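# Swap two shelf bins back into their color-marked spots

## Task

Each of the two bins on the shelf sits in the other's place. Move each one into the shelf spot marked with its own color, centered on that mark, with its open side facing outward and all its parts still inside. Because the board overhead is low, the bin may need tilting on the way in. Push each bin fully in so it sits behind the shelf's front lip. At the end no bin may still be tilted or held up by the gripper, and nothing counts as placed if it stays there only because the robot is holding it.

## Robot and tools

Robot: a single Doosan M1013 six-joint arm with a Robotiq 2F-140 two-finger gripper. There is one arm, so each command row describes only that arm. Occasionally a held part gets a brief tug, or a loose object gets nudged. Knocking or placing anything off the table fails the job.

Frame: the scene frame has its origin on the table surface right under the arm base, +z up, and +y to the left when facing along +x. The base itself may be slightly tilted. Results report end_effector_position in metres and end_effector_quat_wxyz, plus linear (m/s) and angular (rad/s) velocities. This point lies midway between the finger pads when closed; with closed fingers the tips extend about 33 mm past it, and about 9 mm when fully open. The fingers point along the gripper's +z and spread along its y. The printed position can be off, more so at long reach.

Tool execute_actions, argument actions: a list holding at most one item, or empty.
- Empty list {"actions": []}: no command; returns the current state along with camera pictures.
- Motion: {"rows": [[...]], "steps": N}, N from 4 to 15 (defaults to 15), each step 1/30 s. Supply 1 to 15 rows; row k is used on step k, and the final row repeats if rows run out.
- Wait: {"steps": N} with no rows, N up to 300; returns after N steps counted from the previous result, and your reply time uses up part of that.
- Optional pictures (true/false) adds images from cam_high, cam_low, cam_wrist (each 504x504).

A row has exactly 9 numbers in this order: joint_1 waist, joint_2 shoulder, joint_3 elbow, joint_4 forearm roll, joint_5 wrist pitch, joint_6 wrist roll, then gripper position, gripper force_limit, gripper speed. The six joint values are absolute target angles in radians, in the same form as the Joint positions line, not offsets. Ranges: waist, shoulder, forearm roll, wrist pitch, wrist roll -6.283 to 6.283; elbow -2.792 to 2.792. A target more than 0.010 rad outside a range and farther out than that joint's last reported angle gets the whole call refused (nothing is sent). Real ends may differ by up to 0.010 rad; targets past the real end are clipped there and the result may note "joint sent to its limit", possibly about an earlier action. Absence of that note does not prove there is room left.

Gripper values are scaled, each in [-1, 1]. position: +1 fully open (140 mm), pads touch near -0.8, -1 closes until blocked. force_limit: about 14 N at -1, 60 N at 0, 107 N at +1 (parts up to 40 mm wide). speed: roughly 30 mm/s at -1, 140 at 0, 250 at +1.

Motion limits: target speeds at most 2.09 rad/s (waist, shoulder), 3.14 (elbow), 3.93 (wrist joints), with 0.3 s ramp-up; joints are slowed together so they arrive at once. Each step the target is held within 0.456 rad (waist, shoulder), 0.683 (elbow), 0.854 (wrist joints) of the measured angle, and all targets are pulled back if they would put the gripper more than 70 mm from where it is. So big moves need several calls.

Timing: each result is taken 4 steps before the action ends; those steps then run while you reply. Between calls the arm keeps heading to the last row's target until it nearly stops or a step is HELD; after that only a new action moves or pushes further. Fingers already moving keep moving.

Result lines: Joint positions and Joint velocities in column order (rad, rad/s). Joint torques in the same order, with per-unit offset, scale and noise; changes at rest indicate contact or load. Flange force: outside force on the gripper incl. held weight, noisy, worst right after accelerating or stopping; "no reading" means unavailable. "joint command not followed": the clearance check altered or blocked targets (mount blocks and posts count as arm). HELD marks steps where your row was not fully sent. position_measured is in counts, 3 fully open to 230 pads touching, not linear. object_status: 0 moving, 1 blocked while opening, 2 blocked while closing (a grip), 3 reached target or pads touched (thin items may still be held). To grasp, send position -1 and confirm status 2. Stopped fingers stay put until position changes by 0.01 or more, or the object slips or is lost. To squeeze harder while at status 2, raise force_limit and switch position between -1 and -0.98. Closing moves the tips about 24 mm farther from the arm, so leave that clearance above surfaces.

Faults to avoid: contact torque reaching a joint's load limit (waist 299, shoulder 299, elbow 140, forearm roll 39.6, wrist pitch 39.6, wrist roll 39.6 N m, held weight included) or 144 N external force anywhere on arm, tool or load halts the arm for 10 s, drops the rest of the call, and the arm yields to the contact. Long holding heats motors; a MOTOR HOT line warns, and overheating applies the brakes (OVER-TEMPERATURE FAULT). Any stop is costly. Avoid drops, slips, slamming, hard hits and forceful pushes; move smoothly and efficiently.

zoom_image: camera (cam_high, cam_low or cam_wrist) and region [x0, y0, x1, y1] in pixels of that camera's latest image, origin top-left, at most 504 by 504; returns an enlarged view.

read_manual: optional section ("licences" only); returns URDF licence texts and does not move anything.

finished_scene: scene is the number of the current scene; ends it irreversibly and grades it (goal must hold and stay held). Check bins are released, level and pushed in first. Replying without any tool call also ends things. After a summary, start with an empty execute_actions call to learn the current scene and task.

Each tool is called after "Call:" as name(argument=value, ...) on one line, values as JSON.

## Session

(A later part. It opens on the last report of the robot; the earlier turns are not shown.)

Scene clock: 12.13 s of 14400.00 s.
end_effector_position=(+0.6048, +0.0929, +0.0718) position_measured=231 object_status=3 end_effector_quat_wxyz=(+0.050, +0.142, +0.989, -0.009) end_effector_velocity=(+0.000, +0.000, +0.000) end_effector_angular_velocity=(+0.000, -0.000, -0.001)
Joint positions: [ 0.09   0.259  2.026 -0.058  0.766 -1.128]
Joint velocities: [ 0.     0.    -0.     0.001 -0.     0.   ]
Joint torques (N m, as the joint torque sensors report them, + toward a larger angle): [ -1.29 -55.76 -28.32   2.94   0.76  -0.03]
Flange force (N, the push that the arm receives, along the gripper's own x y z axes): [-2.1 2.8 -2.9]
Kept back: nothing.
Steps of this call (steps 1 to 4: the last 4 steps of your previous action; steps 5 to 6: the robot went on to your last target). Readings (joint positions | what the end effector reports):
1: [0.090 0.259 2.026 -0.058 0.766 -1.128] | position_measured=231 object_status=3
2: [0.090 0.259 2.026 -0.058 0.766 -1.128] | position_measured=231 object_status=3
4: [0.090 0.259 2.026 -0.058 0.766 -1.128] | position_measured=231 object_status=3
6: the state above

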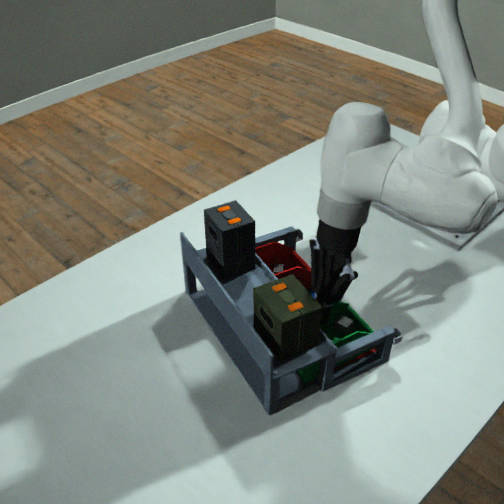

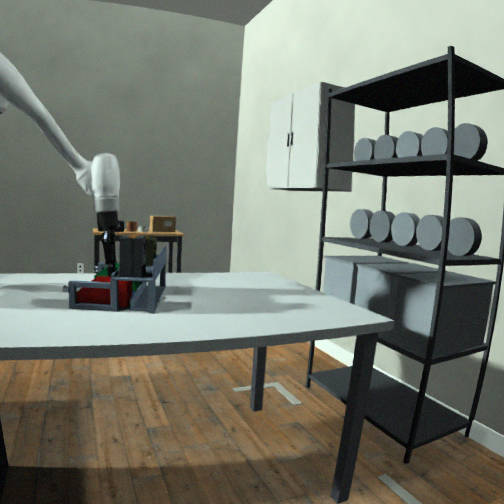

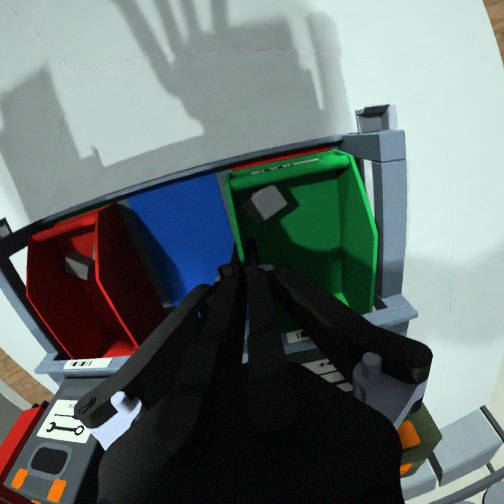

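Call:
execute_actions(actions=[{"rows":[[0.0659,0.2871,1.9503,0,0.9042,-1.1967,-1,0.6,-0.3]]}])

Call:
execute_actions(actions=[{"steps":6}], pictures=true)

Call:
zoom_image(camera="cam_high", region=[260, 250, 410, 400])

Call:
zoom_image(camera="cam_low", region=[50, 225, 190, 325])

Scene clock: 12.63 s of 14400.00 s.
end_effector_position=(+0.6088, +0.0917, +0.0856) position_measured=231 object_status=3 end_effector_quat_wxyz=(+0.001, +0.140, +0.990, -0.002) end_effector_velocity=(+0.002, +0.000, +0.001) end_effector_angular_velocity=(+0.001, -0.002, -0.000)
Joint positions: [ 0.066  0.287  1.951 -0.     0.904 -1.197]
Joint velocities: [-0.     0.    -0.003  0.001  0.001 -0.001]
Joint torques (N m, as the joint torque sensors report them, + toward a larger angle): [ -1.67 -62.63 -32.33   2.83   0.65  -0.26]
Flange force (N, the push that the arm receives, along the gripper's own x y z axes): [-0.4 3.3 1.2]
Steps of this call (steps 1 to 4: the robot went on to your last target; steps 5 to 15: the first 11 steps of this action). Readings (joint positions | what the end effector reports):
5: [0.090 0.259 2.026 -0.058 0.766 -1.128] | position_measured=231 object_status=3
6: [0.089 0.260 2.022 -0.055 0.773 -1.132] | position_measured=231 object_status=3
8: [0.080 0.271 1.992 -0.032 0.829 -1.159] | position_measured=231 object_status=3
12: [0.066 0.287 1.951 -0.000 0.904 -1.196] | position_measured=231 object_status=3
15: the state above

Scene clock: 12.83 s of 14400.00 s.
end_effector_position=(+0.6090, +0.0918, +0.0857) position_measured=231 object_status=3 end_effector_quat_wxyz=(+0.001, +0.140, +0.990, -0.002) end_effector_velocity=(+0.001, +0.000, +0.001) end_effector_angular_velocity=(+0.001, -0.002, -0.000)
Joint positions: [ 0.066  0.287  1.95  -0.     0.904 -1.197]
Joint velocities: [-0.    -0.    -0.001  0.001 -0.    -0.   ]
Joint torques (N m, as the joint torque sensors report them, + toward a larger angle): [ -1.7  -61.95 -31.97   2.91   0.6    0.07]
Flange force (N, the push that the arm receives, along the gripper's own x y z axes): [-0.4 2.6 0.4]
Kept back: nothing.
Steps of this call (steps 1 to 4: the last 4 steps of your previous action; steps 5 to 6: the robot went on to your last target). Readings (joint positions | what the end effector reports):
1: [0.066 0.287 1.950 -0.000 0.904 -1.197] | position_measured=231 object_status=3
2: [0.066 0.287 1.950 -0.000 0.904 -1.197] | position_measured=231 object_status=3
4: [0.066 0.287 1.950 -0.000 0.904 -1.197] | position_measured=231 object_status=3
6: the state above

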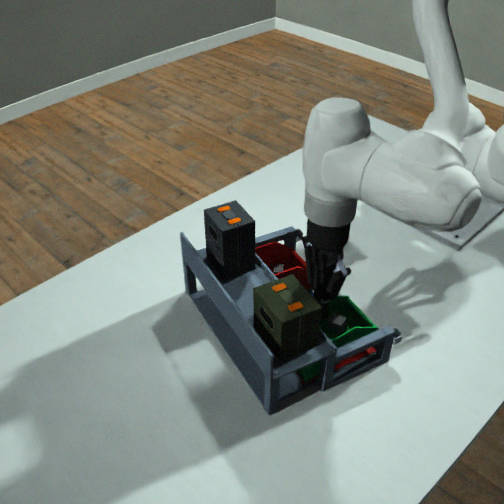

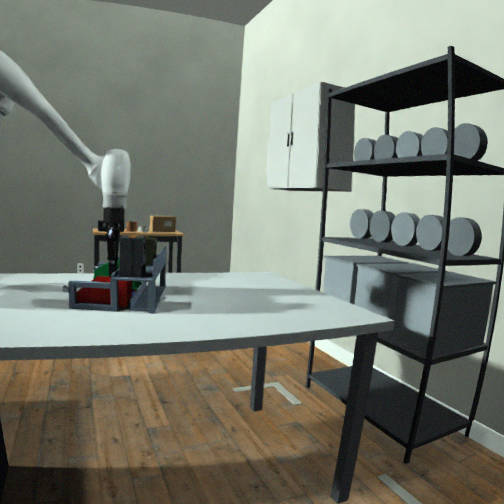

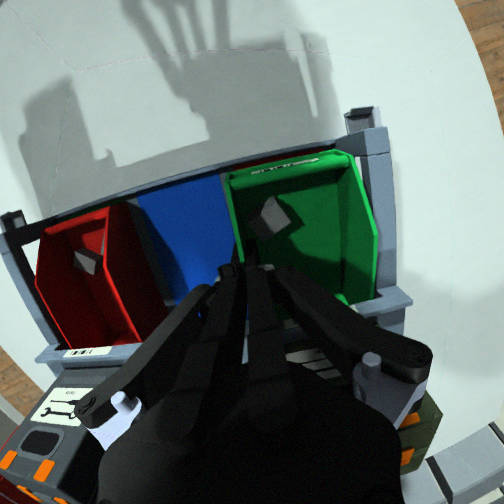

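Region (260, 250, 410, 400) of cam_high's 504x504 image, scaled by 3.360, with more detail than that image has.

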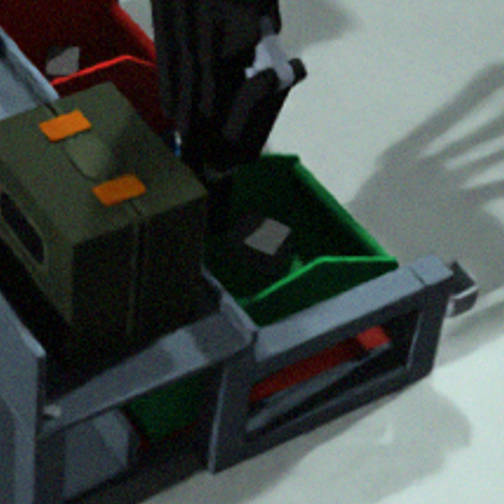

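Region (50, 225, 190, 325) of cam_low's 504x504 image, scaled by 3.600, with more detail than that image has; it fills the top 360 rows of this view, and the rest is white.

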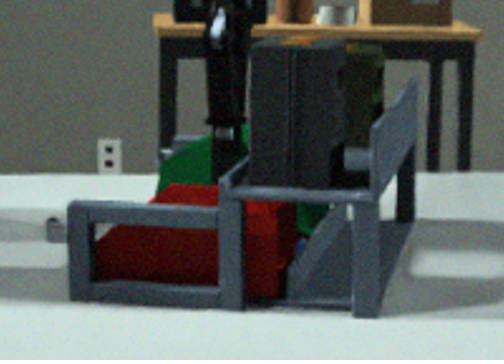

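Call:
execute_actions(actions=[{"rows":[[0.079,0.261,1.9825,0,0.898,-1.184,-1,0.6,-0.3],[0.079,0.261,1.9825,0,0.898,-1.184,-1,0.6,-0.3],[0.079,0.261,1.9825,0,0.898,-1.184,-1,0.6,-0.3],[0.079,0.261,1.9825,0,0.898,-1.184,-1,0.6,-0.3],[0.092,0.235,2.014,0,0.8926,-1.171,-1,0.6,-0.3],[0.092,0.235,2.014,0,0.8926,-1.171,-1,0.6,-0.3],[0.092,0.235,2.014,0,0.8926,-1.171,-1,0.6,-0.3],[0.092,0.235,2.014,0,0.8926,-1.171,-1,0.6,-0.3],[0.105,0.209,2.045,0,0.8876,-1.158,-1,0.6,-0.3],[0.105,0.209,2.045,0,0.8876,-1.158,-1,0.6,-0.3],[0.105,0.209,2.045,0,0.8876,-1.158,-1,0.6,-0.3],[0.1179,0.1825,2.0758,0,0.8833,-1.1447,-1,0.6,-0.3]]}])

Call:
execute_actions(actions=[{"steps":10}], pictures=true)

Call:
zoom_image(camera="cam_high", region=[260, 250, 440, 400])

Scene clock: 13.50 s of 14400.00 s.
end_effector_position=(+0.5614, +0.1062, +0.0896) position_measured=231 object_status=3 end_effector_quat_wxyz=(+0.001, +0.140, +0.990, -0.002) end_effector_velocity=(-0.249, +0.064, +0.012) end_effector_angular_velocity=(-0.003, +0.022, +0.001)
Joint positions: [ 0.099  0.221  2.031  0.     0.89  -1.164]
Joint velocities: [ 0.166 -0.331  0.404  0.    -0.051  0.165]
Joint torques (N m, as the joint torque sensors report them, + toward a larger angle): [ 10.27 -78.01 -24.47   2.33   1.25   0.07]
Flange force (N, the push that the arm receives, along the gripper's own x y z axes): [9.2 1.9 -2.2]
Steps of this call (steps 1 to 9: the robot went on to your last target; steps 10 to 20: the first 11 steps of this action). Readings (joint positions | what the end effector reports):
10: [0.066 0.287 1.950 0.000 0.904 -1.197] | position_measured=231 object_status=3
11: [0.068 0.284 1.954 0.000 0.903 -1.196] | position_measured=231 object_status=3
13: [0.077 0.265 1.978 0.000 0.899 -1.186] | position_measured=231 object_status=3
17: [0.090 0.238 2.010 0.000 0.894 -1.173] | position_measured=231 object_status=3
20: the state above

Scene clock: 13.83 s of 14400.00 s.
end_effector_position=(+0.5338, +0.1132, +0.0916) position_measured=231 object_status=3 end_effector_quat_wxyz=(+0.001, +0.140, +0.990, -0.002) end_effector_velocity=(-0.001, -0.000, -0.000) end_effector_angular_velocity=(-0.000, +0.000, +0.001)
Joint positions: [ 0.118  0.182  2.076  0.     0.883 -1.145]
Joint velocities: [-0.    -0.001  0.002 -0.001 -0.    -0.   ]
Joint torques (N m, as the joint torque sensors report them, + toward a larger angle): [ -2.3  -52.47 -32.53   2.96   0.06   0.57]
Flange force (N, the push that the arm receives, along the gripper's own x y z axes): [0.0 3.2 1.9]
Kept back: nothing.
Steps of this call (steps 1 to 4: the last 4 steps of your previous action; steps 5 to 10: the robot went on to your last target). Readings (joint positions | what the end effector reports):
1: [0.104 0.212 2.042 0.000 0.888 -1.160] | position_measured=231 object_status=3
2: [0.108 0.203 2.052 0.000 0.886 -1.155] | position_measured=231 object_status=3
4: [0.117 0.184 2.074 0.000 0.884 -1.146] | position_measured=231 object_status=3
8: [0.118 0.182 2.076 0.000 0.883 -1.145] | position_measured=231 object_status=3
10: the state above

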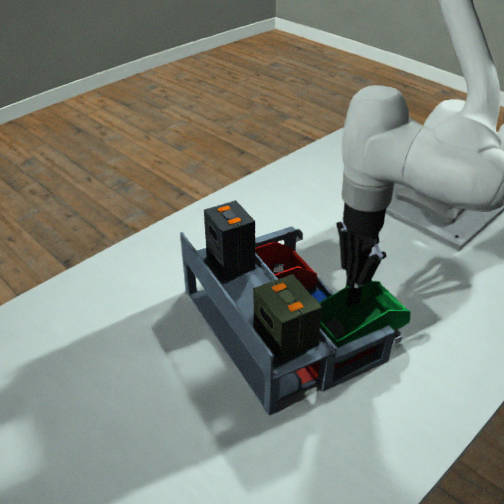

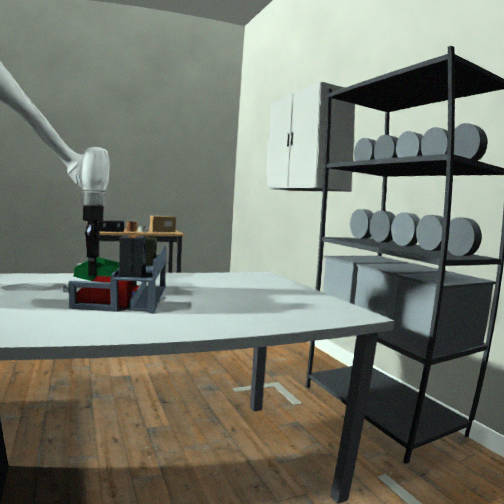

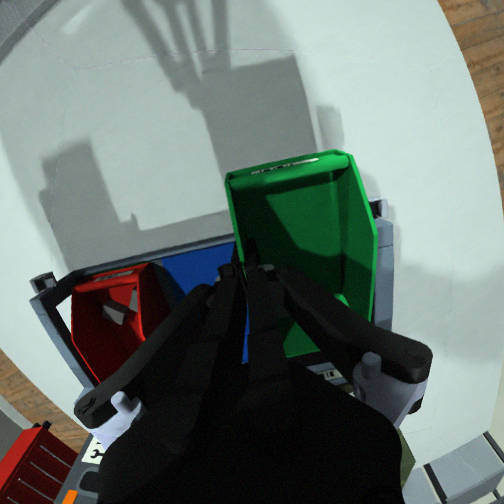

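Region (260, 250, 440, 400) of cam_high's 504x504 image, scaled by 2.800, with more detail than that image has.

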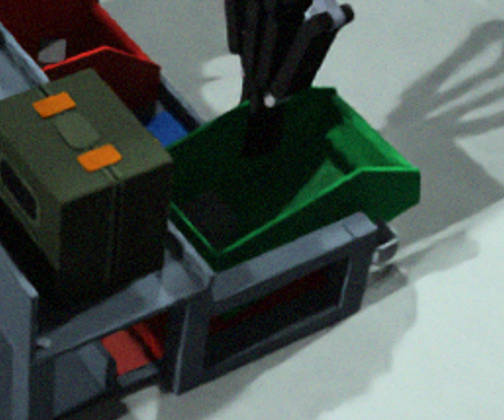

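Call:
execute_actions(actions=[{"rows":[[0.143,0.125,2.107,0,0.9096,-1.12,-1,0.6,-0.3],[0.143,0.125,2.107,0,0.9096,-1.12,-1,0.6,-0.3],[0.143,0.125,2.107,0,0.9096,-1.12,-1,0.6,-0.3],[0.143,0.125,2.107,0,0.9096,-1.12,-1,0.6,-0.3],[0.143,0.125,2.107,0,0.9096,-1.12,-1,0.6,-0.3],[0.143,0.125,2.107,0,0.9096,-1.12,-1,0.6,-0.3],[0.1684,0.0671,2.1366,0,0.9379,-1.0942,-1,0.6,-0.3]]}])

Call:
execute_actions(actions=[{"rows":[[0.0294,-0.1282,2.3237,0,0.9461,-1.2332,-1,0.6,-0.3]]}])

Call:
execute_actions(actions=[{"steps":10}], pictures=true)

Scene clock: 14.57 s of 14400.00 s.
end_effector_position=(+0.4812, +0.1286, +0.1218) position_measured=231 object_status=3 end_effector_quat_wxyz=(+0.001, +0.140, +0.990, -0.002) end_effector_velocity=(-0.177, +0.049, +0.104) end_effector_angular_velocity=(+0.004, -0.020, +0.007)
Joint positions: [ 0.164  0.077  2.131 -0.     0.933 -1.099]
Joint velocities: [ 0.164 -0.372  0.18   0.     0.172  0.157]
Joint torques (N m, as the joint torque sensors report them, + toward a larger angle): [-17.9   -7.25 -35.77   2.51  -1.04   0.38]
Flange force (N, the push that the arm receives, along the gripper's own x y z axes): [4.5 7.1 -0.8]
Steps of this call (steps 1 to 11: the robot went on to your last target; steps 12 to 22: the first 11 steps of this action). Readings (joint positions | what the end effector reports):
12: [0.118 0.182 2.076 0.000 0.883 -1.145] | position_measured=231 object_status=3
13: [0.119 0.179 2.078 -0.000 0.885 -1.143] | position_measured=231 object_status=3
15: [0.132 0.151 2.093 -0.000 0.898 -1.131] | position_measured=231 object_status=3
19: [0.145 0.121 2.109 -0.000 0.911 -1.118] | position_measured=231 object_status=3
22: the state above

Scene clock: 15.07 s of 14400.00 s.
end_effector_position=(+0.3737, +0.0572, +0.1249) position_measured=231 object_status=3 end_effector_quat_wxyz=(+0.001, +0.140, +0.990, -0.002) end_effector_velocity=(-0.114, -0.064, -0.010) end_effector_angular_velocity=(+0.000, -0.007, -0.007)
Joint positions: [ 0.032 -0.124  2.32  -0.     0.946 -1.23 ]
Joint velocities: [-0.151 -0.211  0.197 -0.     0.007 -0.144]
Joint torques (N m, as the joint torque sensors report them, + toward a larger angle): [ -1.15  -0.06 -45.63   4.47  -1.11   0.21]
Flange force (N, the push that the arm receives, along the gripper's own x y z axes): [-5.1 6.0 6.6]
Steps of this call (steps 1 to 4: the last 4 steps of your previous action; steps 5 to 15: the first 11 steps of this action). Readings (joint positions | what the end effector reports):
5: [0.168 0.067 2.137 -0.000 0.938 -1.094] | position_measured=231 object_status=3
6: [0.166 0.064 2.140 -0.000 0.938 -1.097] | position_measured=231 object_status=3
8: [0.144 0.034 2.169 -0.000 0.939 -1.120] | position_measured=231 object_status=3
12: [0.069 -0.072 2.270 -0.000 0.944 -1.194] | position_measured=231 object_status=3
15: the state above

Scene clock: 15.40 s of 14400.00 s.
end_effector_position=(+0.3715, +0.0560, +0.1246) position_measured=231 object_status=3 end_effector_quat_wxyz=(+0.001, +0.140, +0.990, -0.002) end_effector_velocity=(-0.000, +0.000, -0.000) end_effector_angular_velocity=(+0.000, +0.001, -0.000)
Joint positions: [ 0.029 -0.128  2.324 -0.     0.946 -1.233]
Joint velocities: [-0.  0.  0.  0.  0. -0.]
Joint torques (N m, as the joint torque sensors report them, + toward a larger angle): [ -2.49 -21.29 -33.89   2.75   0.53  -0.06]
Flange force (N, the push that the arm receives, along the gripper's own x y z axes): [0.7 6.8 2.6]
Kept back: nothing.
Steps of this call (steps 1 to 4: the last 4 steps of your previous action; steps 5 to 10: the robot went on to your last target). Readings (joint positions | what the end effector reports):
1: [0.030 -0.128 2.323 -0.000 0.946 -1.233] | position_measured=231 object_status=3
2: [0.029 -0.128 2.323 -0.000 0.946 -1.233] | position_measured=231 object_status=3
4: [0.029 -0.128 2.323 -0.000 0.946 -1.233] | position_measured=231 object_status=3
8: [0.029 -0.128 2.324 -0.000 0.946 -1.233] | position_measured=231 object_status=3
10: the state above

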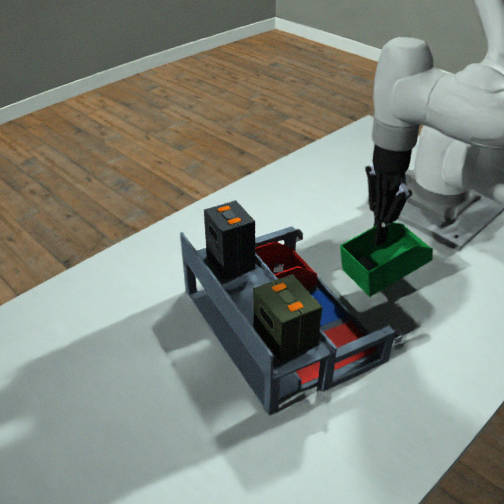

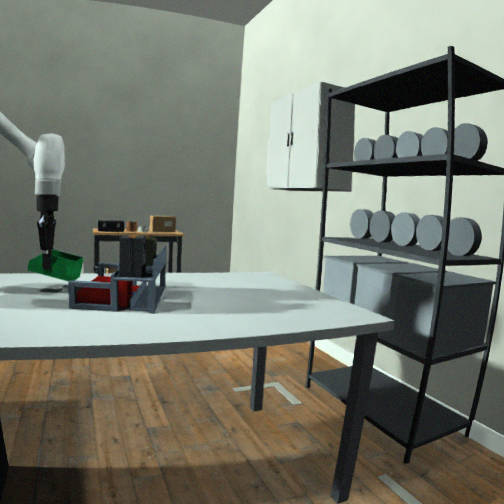

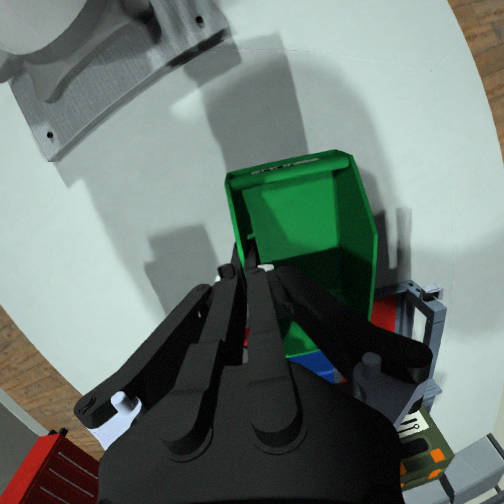

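Call:
execute_actions(actions=[{"rows":[[0.064,-0.117,2.412,-0.065,0.757,-1.146,-1,0.6,-0.3]],"steps":10}])

Call:
execute_actions(actions=[{"rows":[[0.088,-0.1085,2.471,-0.12,0.629,-1.079,-1,0.6,-0.3],[0.088,-0.1085,2.471,-0.12,0.629,-1.079,-1,0.6,-0.3],[0.088,-0.1085,2.471,-0.12,0.629,-1.079,-1,0.6,-0.3],[0.088,-0.1085,2.471,-0.12,0.629,-1.079,-1,0.6,-0.3],[0.088,-0.1085,2.471,-0.12,0.629,-1.079,-1,0.6,-0.3],[0.088,-0.1085,2.471,-0.12,0.629,-1.079,-1,0.6,-0.3],[0.088,-0.1085,2.471,-0.12,0.629,-1.079,-1,0.6,-0.3],[0.0992,-0.1046,2.4994,-0.1469,0.5675,-1.0467,-1,0.6,-0.3]]}])

Call:
execute_actions(actions=[{"steps":10}], pictures=true)

Call:
zoom_image(camera="cam_low", region=[0, 225, 190, 325])

Scene clock: 15.83 s of 14400.00 s.
end_effector_position=(+0.3725, +0.0539, +0.0916) position_measured=231 object_status=3 end_effector_quat_wxyz=(+0.039, +0.143, +0.989, -0.012) end_effector_velocity=(-0.004, +0.000, -0.207) end_effector_angular_velocity=(-0.153, -0.481, -0.011)
Joint positions: [ 0.057 -0.12   2.394 -0.051  0.797 -1.165]
Joint velocities: [ 0.185  0.062  0.465 -0.337 -0.978  0.455]
Joint torques (N m, as the joint torque sensors report them, + toward a larger angle): [ -8.72 -28.5  -47.36   4.62  -0.08   0.23]
Flange force (N, the push that the arm receives, along the gripper's own x y z axes): [-0.6 15.0 5.0]
Steps of this call (steps 1 to 7: the robot went on to your last target; steps 8 to 13: the first 6 steps of this action). Readings (joint positions | what the end effector reports):
8: [0.029 -0.128 2.324 -0.000 0.946 -1.233] | position_measured=231 object_status=3
9: [0.031 -0.128 2.327 -0.002 0.939 -1.231] | position_measured=231 object_status=3
11: [0.041 -0.125 2.353 -0.021 0.883 -1.205] | position_measured=231 object_status=3
13: the state above

Scene clock: 26.37 s of 14400.00 s.
end_effector_position=(+0.3732, +0.0551, +0.0546) position_measured=231 object_status=3 end_effector_quat_wxyz=(+0.094, +0.140, +0.986, -0.016) end_effector_velocity=(-0.001, -0.000, -0.001) end_effector_angular_velocity=(+0.000, +0.001, -0.001)
Joint positions: [ 0.094 -0.107  2.487 -0.136  0.592 -1.06 ]
Joint velocities: [ 0.     0.     0.001  0.    -0.     0.001]
Joint torques (N m, as the joint torque sensors report them, + toward a larger angle): [ -2.15 -14.3  -22.87   1.73   0.91  -0.61]
Flange force (N, the push that the arm receives, along the gripper's own x y z axes): [-1.5 8.4 -8.4]
FORCE FAULT: contact force on the arm reached its limit, and the arm stopped for 10 seconds. The contact can be on any part of the arm, not only on its tool. The arm's remaining commands of this call were not run. The arm holds still and accepts commands again. Move the arm away from the contact; if what it grips holds it there, let go first. Pushing or pulling that hard again can fault the arm again.
Kept back: nothing.
The stop began at step 16 of this call (marked STOPPED below). From that step on the arm followed nothing that you had sent. 4 steps, steps kept back included, did not run and will not run. Nothing is kept back now, and the robot has no last target.
Steps of this call (steps 1 to 4: the last 4 steps of your previous action; steps 5 to 15: the first 11 steps of this action; steps 16 to 316: the stop). Readings (joint positions | what the end effector reports):
5: [0.064 -0.117 2.412 -0.065 0.757 -1.146] | position_measured=231 object_status=3
6: [0.065 -0.117 2.415 -0.068 0.750 -1.142] | position_measured=231 object_status=3
8: [0.076 -0.113 2.440 -0.092 0.695 -1.113] | position_measured=231 object_status=3
12: [0.088 -0.108 2.471 -0.120 0.629 -1.079] | position_measured=231 object_status=3
16: [0.094 -0.107 2.487 -0.136 0.592 -1.060] | position_measured=231 object_status=3 STOPPED
316: the state above

Scene clock: 26.40 s of 14400.00 s.
end_effector_position=(+0.3732, +0.0551, +0.0546) position_measured=231 object_status=3 end_effector_quat_wxyz=(+0.094, +0.140, +0.986, -0.016) end_effector_velocity=(-0.001, -0.000, -0.001) end_effector_angular_velocity=(-0.000, +0.002, -0.000)
Joint positions: [ 0.094 -0.107  2.487 -0.136  0.592 -1.06 ]
Joint velocities: [-0.     0.     0.001 -0.    -0.     0.   ]
Joint torques (N m, as the joint torque sensors report them, + toward a larger angle): [ -0.56 -13.16 -23.13   2.39   1.05   0.17]
Flange force (N, the push that the arm receives, along the gripper's own x y z axes): [-2.5 0.3 -10.2]
Kept back: nothing.
A stop began in an earlier call of the same reply, so what this call sent did not run. Send another action.
Steps of this call (step 1: nothing new was sent). Readings (joint positions | what the end effector reports):
1: the state above

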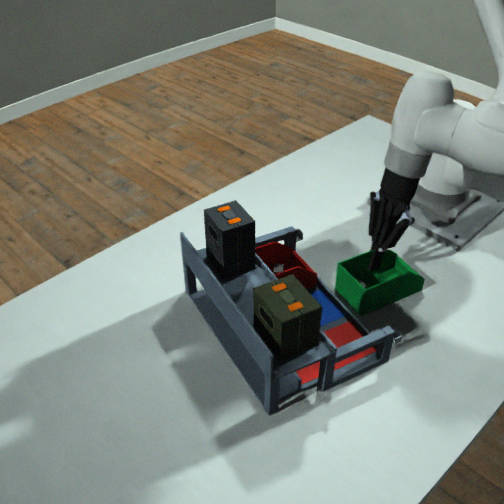

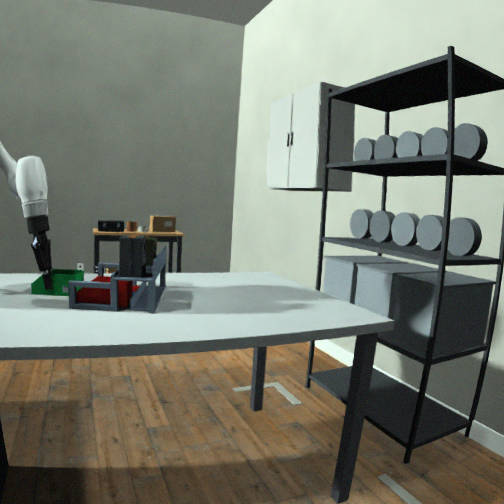

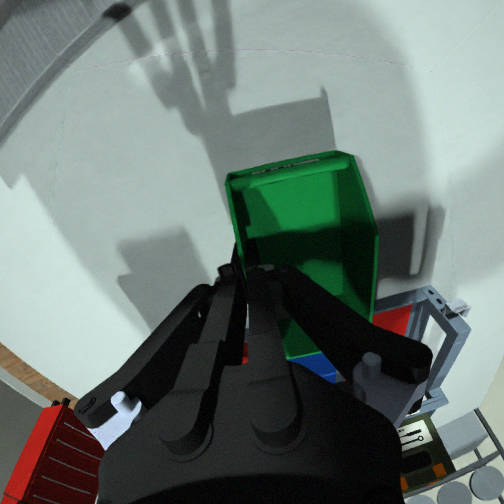

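Region (0, 225, 190, 325) of cam_low's 504x504 image, scaled by 2.653, with more detail than that image has; it fills the top 265 rows of this view, and the rest is white.

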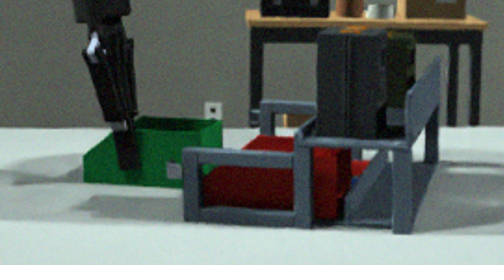

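Call:
execute_actions(actions=[{"rows":[[0.094,-0.107,2.487,-0.136,0.592,-1.06,-0.35,0.6,0]],"steps":12}])

Call:
execute_actions(actions=[{"rows":[[0.0294,-0.14,2.31,0,0.9716,-1.2332,-0.35,0.6,0]]}])

Call:
execute_actions(actions=[{"rows":[[-0.1348,0.1721,2.0036,0,0.9659,-1.3974,-0.35,0.6,0]]}])

Call:
execute_actions(actions=[{"steps":15}], pictures=true)

Scene clock: 26.97 s of 14400.00 s.
end_effector_position=(+0.3730, +0.0550, +0.0545) position_measured=182 object_status=0 end_effector_quat_wxyz=(+0.094, +0.140, +0.986, -0.016) end_effector_velocity=(-0.000, -0.000, +0.000) end_effector_angular_velocity=(+0.000, +0.000, -0.001)
Joint positions: [ 0.094 -0.107  2.487 -0.136  0.592 -1.06 ]
Joint velocities: [-0.001 -0.     0.     0.001  0.    -0.   ]
Joint torques (N m, as the joint torque sensors report them, + toward a larger angle): [ -4.17 -21.61 -26.98   2.15  -0.02  -0.14]
Flange force (N, the push that the arm receives, along the gripper's own x y z axes): [-2.6 16.5 7.3]
Steps of this call (steps 1 to 9: nothing new was sent; steps 10 to 17: the first 8 steps of this action). Readings (joint positions | what the end effector reports):
10: [0.094 -0.107 2.487 -0.136 0.592 -1.060] | position_measured=231 object_status=0
11: [0.094 -0.107 2.487 -0.136 0.592 -1.060] | position_measured=231 object_status=0
13: [0.094 -0.107 2.487 -0.136 0.592 -1.060] | position_measured=212 object_status=0
17: the state above

Scene clock: 27.47 s of 14400.00 s.
end_effector_position=(+0.3726, +0.0560, +0.1348) position_measured=173 object_status=3 end_effector_quat_wxyz=(+0.002, +0.140, +0.990, -0.002) end_effector_velocity=(-0.005, +0.004, +0.037) end_effector_angular_velocity=(+0.041, +0.074, +0.013)
Joint positions: [ 0.03  -0.14   2.311 -0.001  0.969 -1.232]
Joint velocities: [-0.028 -0.013 -0.07   0.055  0.156 -0.072]
Joint torques (N m, as the joint torque sensors report them, + toward a larger angle): [  4.52 -10.91 -17.71   1.14   0.61   0.06]
Flange force (N, the push that the arm receives, along the gripper's own x y z axes): [0.1 -2.6 -2.0]
Steps of this call (steps 1 to 4: the last 4 steps of your previous action; steps 5 to 15: the first 11 steps of this action). Readings (joint positions | what the end effector reports):
5: [0.094 -0.107 2.487 -0.136 0.592 -1.060] | position_measured=173 object_status=0
6: [0.093 -0.108 2.484 -0.134 0.599 -1.062] | position_measured=173 object_status=0
8: [0.083 -0.112 2.458 -0.113 0.655 -1.088] | position_measured=173 object_status=3
12: [0.043 -0.133 2.348 -0.029 0.889 -1.196] | position_measured=173 object_status=3
15: the state above

Scene clock: 27.97 s of 14400.00 s.
end_effector_position=(+0.5070, +0.0067, +0.1383) position_measured=173 object_status=3 end_effector_quat_wxyz=(+0.001, +0.140, +0.990, -0.002) end_effector_velocity=(+0.456, -0.224, -0.041) end_effector_angular_velocity=(+0.000, +0.006, -0.002)
Joint positions: [-0.083  0.073  2.1    0.     0.968 -1.346]
Joint velocities: [-0.392  0.747 -0.729  0.    -0.012 -0.39 ]
Joint torques (N m, as the joint torque sensors report them, + toward a larger angle): [ -4.93 -38.4  -31.17   2.32   0.82   0.62]
Flange force (N, the push that the arm receives, along the gripper's own x y z axes): [1.1 5.6 -1.3]
Steps of this call (steps 1 to 4: the last 4 steps of your previous action; steps 5 to 15: the first 11 steps of this action). Readings (joint positions | what the end effector reports):
5: [0.029 -0.140 2.310 -0.000 0.971 -1.233] | position_measured=173 object_status=3
6: [0.027 -0.137 2.306 -0.000 0.971 -1.235] | position_measured=173 object_status=3
8: [0.012 -0.107 2.277 -0.000 0.971 -1.251] | position_measured=173 object_status=3
12: [-0.043 -0.003 2.175 0.000 0.969 -1.306] | position_measured=173 object_status=3
15: the state above

Scene clock: 28.47 s of 14400.00 s.
end_effector_position=(+0.5663, -0.0261, +0.1301) position_measured=173 object_status=3 end_effector_quat_wxyz=(+0.001, +0.140, +0.990, -0.002) end_effector_velocity=(-0.000, +0.000, -0.000) end_effector_angular_velocity=(-0.000, +0.000, +0.002)
Joint positions: [-0.135  0.172  2.004  0.     0.966 -1.397]
Joint velocities: [ 0.001  0.     0.    -0.     0.    -0.001]
Joint torques (N m, as the joint torque sensors report them, + toward a larger angle): [ -1.9  -48.28 -31.53   3.15   0.8    0.07]
Flange force (N, the push that the arm receives, along the gripper's own x y z axes): [0.9 2.7 -4.6]
Kept back: nothing.
Steps of this call (steps 1 to 4: the last 4 steps of your previous action; steps 5 to 15: the robot went on to your last target). Readings (joint positions | what the end effector reports):
1: [-0.096 0.099 2.076 0.000 0.967 -1.359] | position_measured=173 object_status=3
2: [-0.109 0.123 2.051 0.000 0.967 -1.372] | position_measured=173 object_status=3
4: [-0.129 0.161 2.014 0.000 0.966 -1.392] | position_measured=173 object_status=3
8: [-0.135 0.172 2.004 0.000 0.966 -1.397] | position_measured=173 object_status=3
15: the state above

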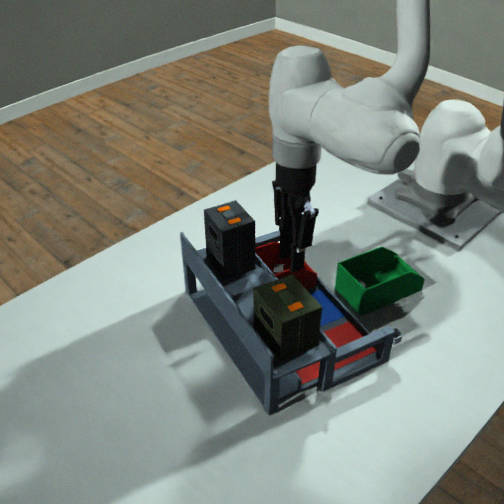

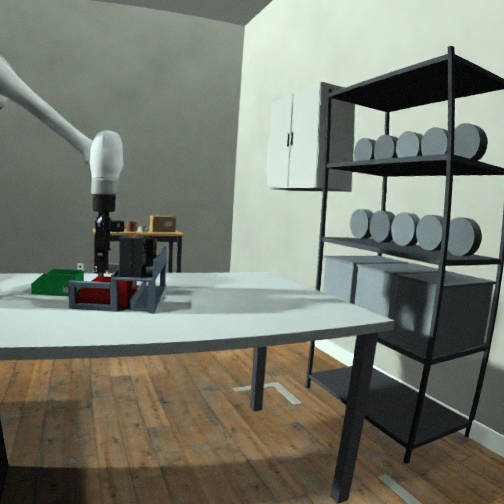

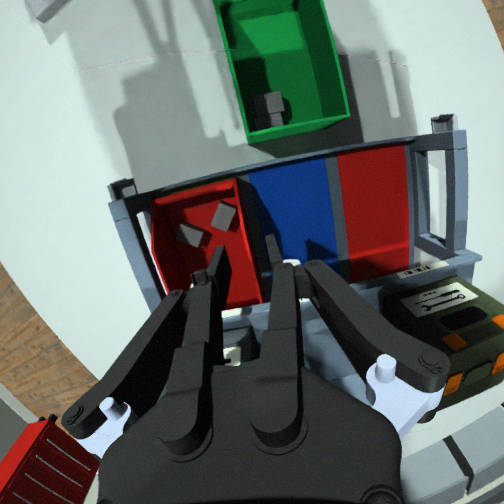

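Call:
execute_actions(actions=[{"rows":[[-0.1348,0.2339,2.0512,0,0.8565,-1.3974,-0.45,0.6,0]]}])

Call:
execute_actions(actions=[{"steps":5}], pictures=true)

Call:
zoom_image(camera="cam_wrist", region=[100, 130, 500, 330])

Scene clock: 29.00 s of 14400.00 s.
end_effector_position=(+0.5664, -0.0262, +0.0739) position_measured=186 object_status=0 end_effector_quat_wxyz=(+0.001, +0.140, +0.990, -0.002) end_effector_velocity=(-0.000, -0.000, +0.001) end_effector_angular_velocity=(-0.000, -0.002, -0.000)
Joint positions: [-0.135  0.234  2.051  0.     0.857 -1.397]
Joint velocities: [-0.    -0.002  0.001 -0.    -0.001  0.   ]
Joint torques (N m, as the joint torque sensors report them, + toward a larger angle): [  0.16 -55.72 -30.34   3.35   0.5    0.03]
Flange force (N, the push that the arm receives, along the gripper's own x y z axes): [-1.5 -0.1 -0.9]
Steps of this call (steps 1 to 5: the robot went on to your last target; steps 6 to 16: the first 11 steps of this action). Readings (joint positions | what the end effector reports):
6: [-0.135 0.172 2.004 0.000 0.966 -1.397] | position_measured=173 object_status=0
7: [-0.135 0.175 2.006 0.000 0.959 -1.397] | position_measured=176 object_status=0
9: [-0.135 0.204 2.028 0.000 0.908 -1.397] | position_measured=186 object_status=0
13: [-0.135 0.234 2.051 0.000 0.857 -1.397] | position_measured=186 object_status=0
16: the state above

Scene clock: 29.17 s of 14400.00 s.
end_effector_position=(+0.5664, -0.0262, +0.0740) position_measured=186 object_status=3 end_effector_quat_wxyz=(+0.001, +0.140, +0.990, -0.002) end_effector_velocity=(+0.001, +0.000, +0.001) end_effector_angular_velocity=(-0.000, -0.003, -0.000)
Joint positions: [-0.135  0.234  2.051  0.     0.857 -1.397]
Joint velocities: [ 0.    -0.001 -0.001  0.    -0.001  0.   ]
Joint torques (N m, as the joint torque sensors report them, + toward a larger angle): [ -2.95 -55.28 -30.02   2.94   0.73   0.41]
Flange force (N, the push that the arm receives, along the gripper's own x y z axes): [-1.7 4.6 0.2]
Kept back: nothing.
Steps of this call (steps 1 to 4: the last 4 steps of your previous action; step 5: the robot went on to your last target). Readings (joint positions | what the end effector reports):
1: [-0.135 0.234 2.051 0.000 0.857 -1.397] | position_measured=186 object_status=0
2: [-0.135 0.234 2.051 0.000 0.857 -1.397] | position_measured=186 object_status=0
4: [-0.135 0.234 2.051 0.000 0.857 -1.397] | position_measured=186 object_status=3
5: the state above

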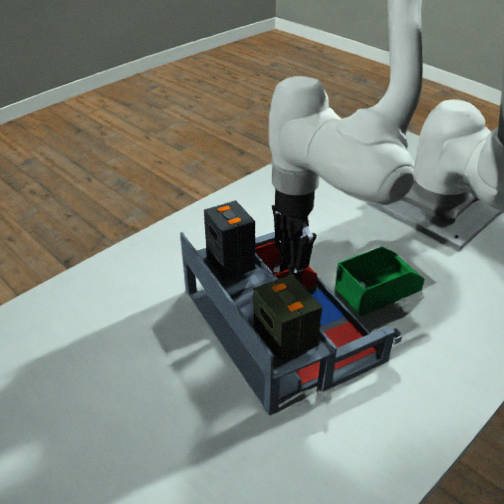

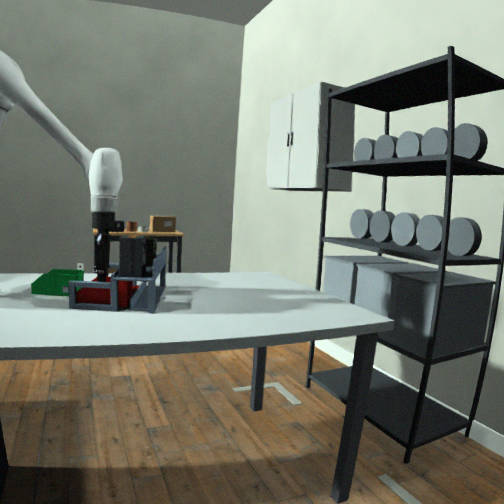

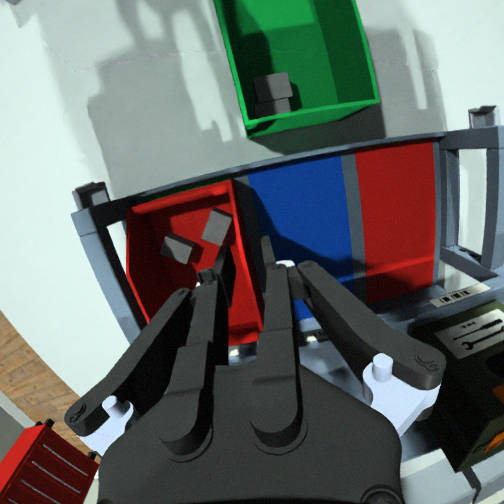

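Region (100, 130, 500, 330) of cam_wrist's 504x504 image, scaled by 1.260, with more detail than that image has.

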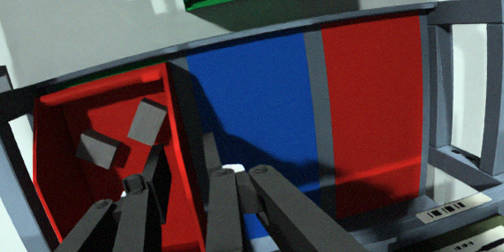

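Call:
execute_actions(actions=[{"rows":[[-0.1348,0.2339,2.0512,0,0.8565,-1.3974,-1,0.6,-0.3]]}])

Call:
execute_actions(actions=[{"rows":[[-0.1348,0.2317,2.0495,0,0.8604,-1.3974,-1,0.6,-0.3],[-0.1348,0.2317,2.0495,0,0.8604,-1.3974,-1,0.6,-0.3],[-0.1348,0.2317,2.0495,0,0.8604,-1.3974,-1,0.6,-0.3],[-0.121,0.2345,2.0457,0,0.8614,-1.3836,-1,0.6,-0.3],[-0.108,0.2373,2.0418,0,0.8625,-1.3706,-1,0.6,-0.3],[-0.095,0.240,2.038,0,0.8636,-1.3576,-1,0.6,-0.3],[-0.081,0.243,2.034,0,0.8646,-1.3436,-1,0.6,-0.3],[-0.068,0.2462,2.0297,0,0.8657,-1.3306,-1,0.6,-0.3],[-0.055,0.2493,2.0255,0,0.8668,-1.3176,-1,0.6,-0.3],[-0.042,0.2525,2.0212,0,0.8679,-1.3046,-1,0.6,-0.3],[-0.0288,0.2556,2.0169,0,0.8691,-1.2914,-1,0.6,-0.3]]}])

Call:
execute_actions(actions=[{"steps":8}], pictures=true)

Scene clock: 29.73 s of 14400.00 s.
end_effector_position=(+0.5665, -0.0263, +0.0741) position_measured=231 object_status=0 end_effector_quat_wxyz=(+0.001, +0.140, +0.990, -0.002) end_effector_velocity=(-0.001, +0.000, -0.001) end_effector_angular_velocity=(+0.000, +0.002, -0.000)
Joint positions: [-0.135  0.234  2.051  0.     0.856 -1.397]
Joint velocities: [-0.    -0.     0.001  0.     0.     0.   ]
Joint torques (N m, as the joint torque sensors report them, + toward a larger angle): [ -4.17 -47.87 -26.91   2.21   0.41   0.1 ]
Flange force (N, the push that the arm receives, along the gripper's own x y z axes): [3.6 6.1 -11.2]
Steps of this call (steps 1 to 6: the robot went on to your last target; steps 7 to 17: the first 11 steps of this action). Readings (joint positions | what the end effector reports):
7: [-0.135 0.234 2.051 0.000 0.857 -1.397] | position_measured=186 object_status=0
8: [-0.135 0.234 2.051 0.000 0.857 -1.397] | position_measured=188 object_status=0
10: [-0.135 0.234 2.051 0.000 0.857 -1.397] | position_measured=200 object_status=0
14: [-0.135 0.234 2.051 0.000 0.856 -1.397] | position_measured=223 object_status=0
17: the state above

Scene clock: 30.23 s of 14400.00 s.
end_effector_position=(+0.5793, +0.0166, +0.0761) position_measured=231 object_status=3 end_effector_quat_wxyz=(+0.001, +0.140, +0.990, -0.002) end_effector_velocity=(+0.061, +0.222, -0.002) end_effector_angular_velocity=(+0.000, +0.002, +0.001)
Joint positions: [-0.059  0.248  2.027 -0.     0.866 -1.321]
Joint velocities: [ 0.386  0.094 -0.125 -0.     0.033  0.385]
Joint torques (N m, as the joint torque sensors report them, + toward a larger angle): [ -4.39 -56.43 -29.99   2.56   0.63  -0.14]
Flange force (N, the push that the arm receives, along the gripper's own x y z axes): [-0.3 8.1 -0.6]
Steps of this call (steps 1 to 4: the last 4 steps of your previous action; steps 5 to 15: the first 11 steps of this action). Readings (joint positions | what the end effector reports):
5: [-0.135 0.234 2.051 0.000 0.857 -1.397] | position_measured=231 object_status=3
6: [-0.135 0.233 2.051 0.000 0.858 -1.397] | position_measured=231 object_status=3
8: [-0.135 0.232 2.050 0.000 0.860 -1.397] | position_measured=231 object_status=3
12: [-0.098 0.239 2.039 -0.000 0.863 -1.360] | position_measured=231 object_status=3
15: the state above

Scene clock: 30.50 s of 14400.00 s.
end_effector_position=(+0.5837, +0.0338, +0.0760) position_measured=231 object_status=3 end_effector_quat_wxyz=(+0.001, +0.140, +0.990, -0.002) end_effector_velocity=(+0.000, +0.000, -0.000) end_effector_angular_velocity=(+0.001, +0.000, -0.001)
Joint positions: [-0.029  0.256  2.017 -0.     0.869 -1.291]
Joint velocities: [ 0.     0.001 -0.     0.001 -0.     0.001]
Joint torques (N m, as the joint torque sensors report them, + toward a larger angle): [ -1.91 -56.99 -30.08   2.34   0.74  -0.35]
Flange force (N, the push that the arm receives, along the gripper's own x y z axes): [-0.7 3.9 -1.0]
Kept back: nothing.
Steps of this call (steps 1 to 4: the last 4 steps of your previous action; steps 5 to 8: the robot went on to your last target). Readings (joint positions | what the end effector reports):
1: [-0.046 0.252 2.022 -0.000 0.868 -1.308] | position_measured=231 object_status=3
2: [-0.035 0.254 2.019 -0.000 0.869 -1.298] | position_measured=231 object_status=3
4: [-0.029 0.256 2.017 -0.000 0.869 -1.292] | position_measured=231 object_status=3
8: the state above

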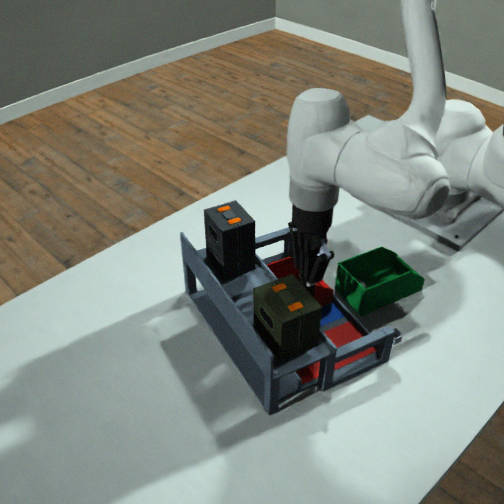

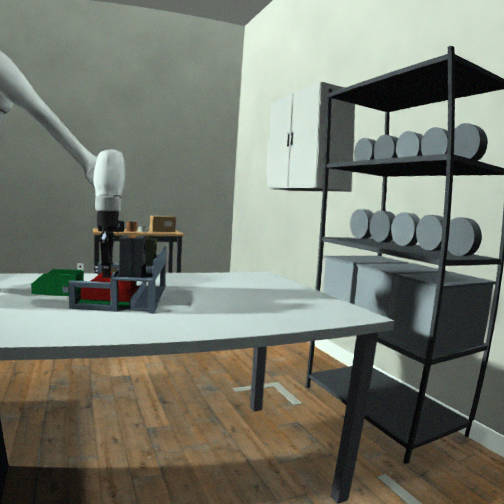

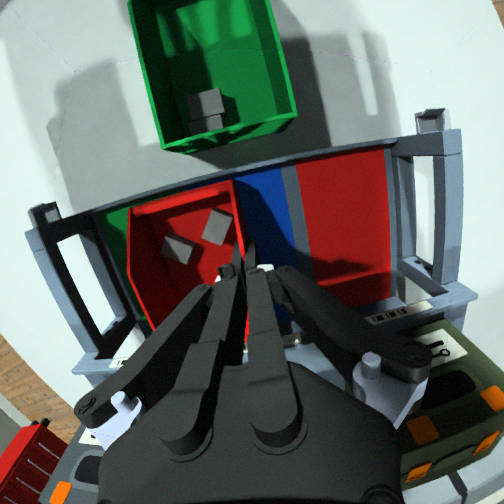

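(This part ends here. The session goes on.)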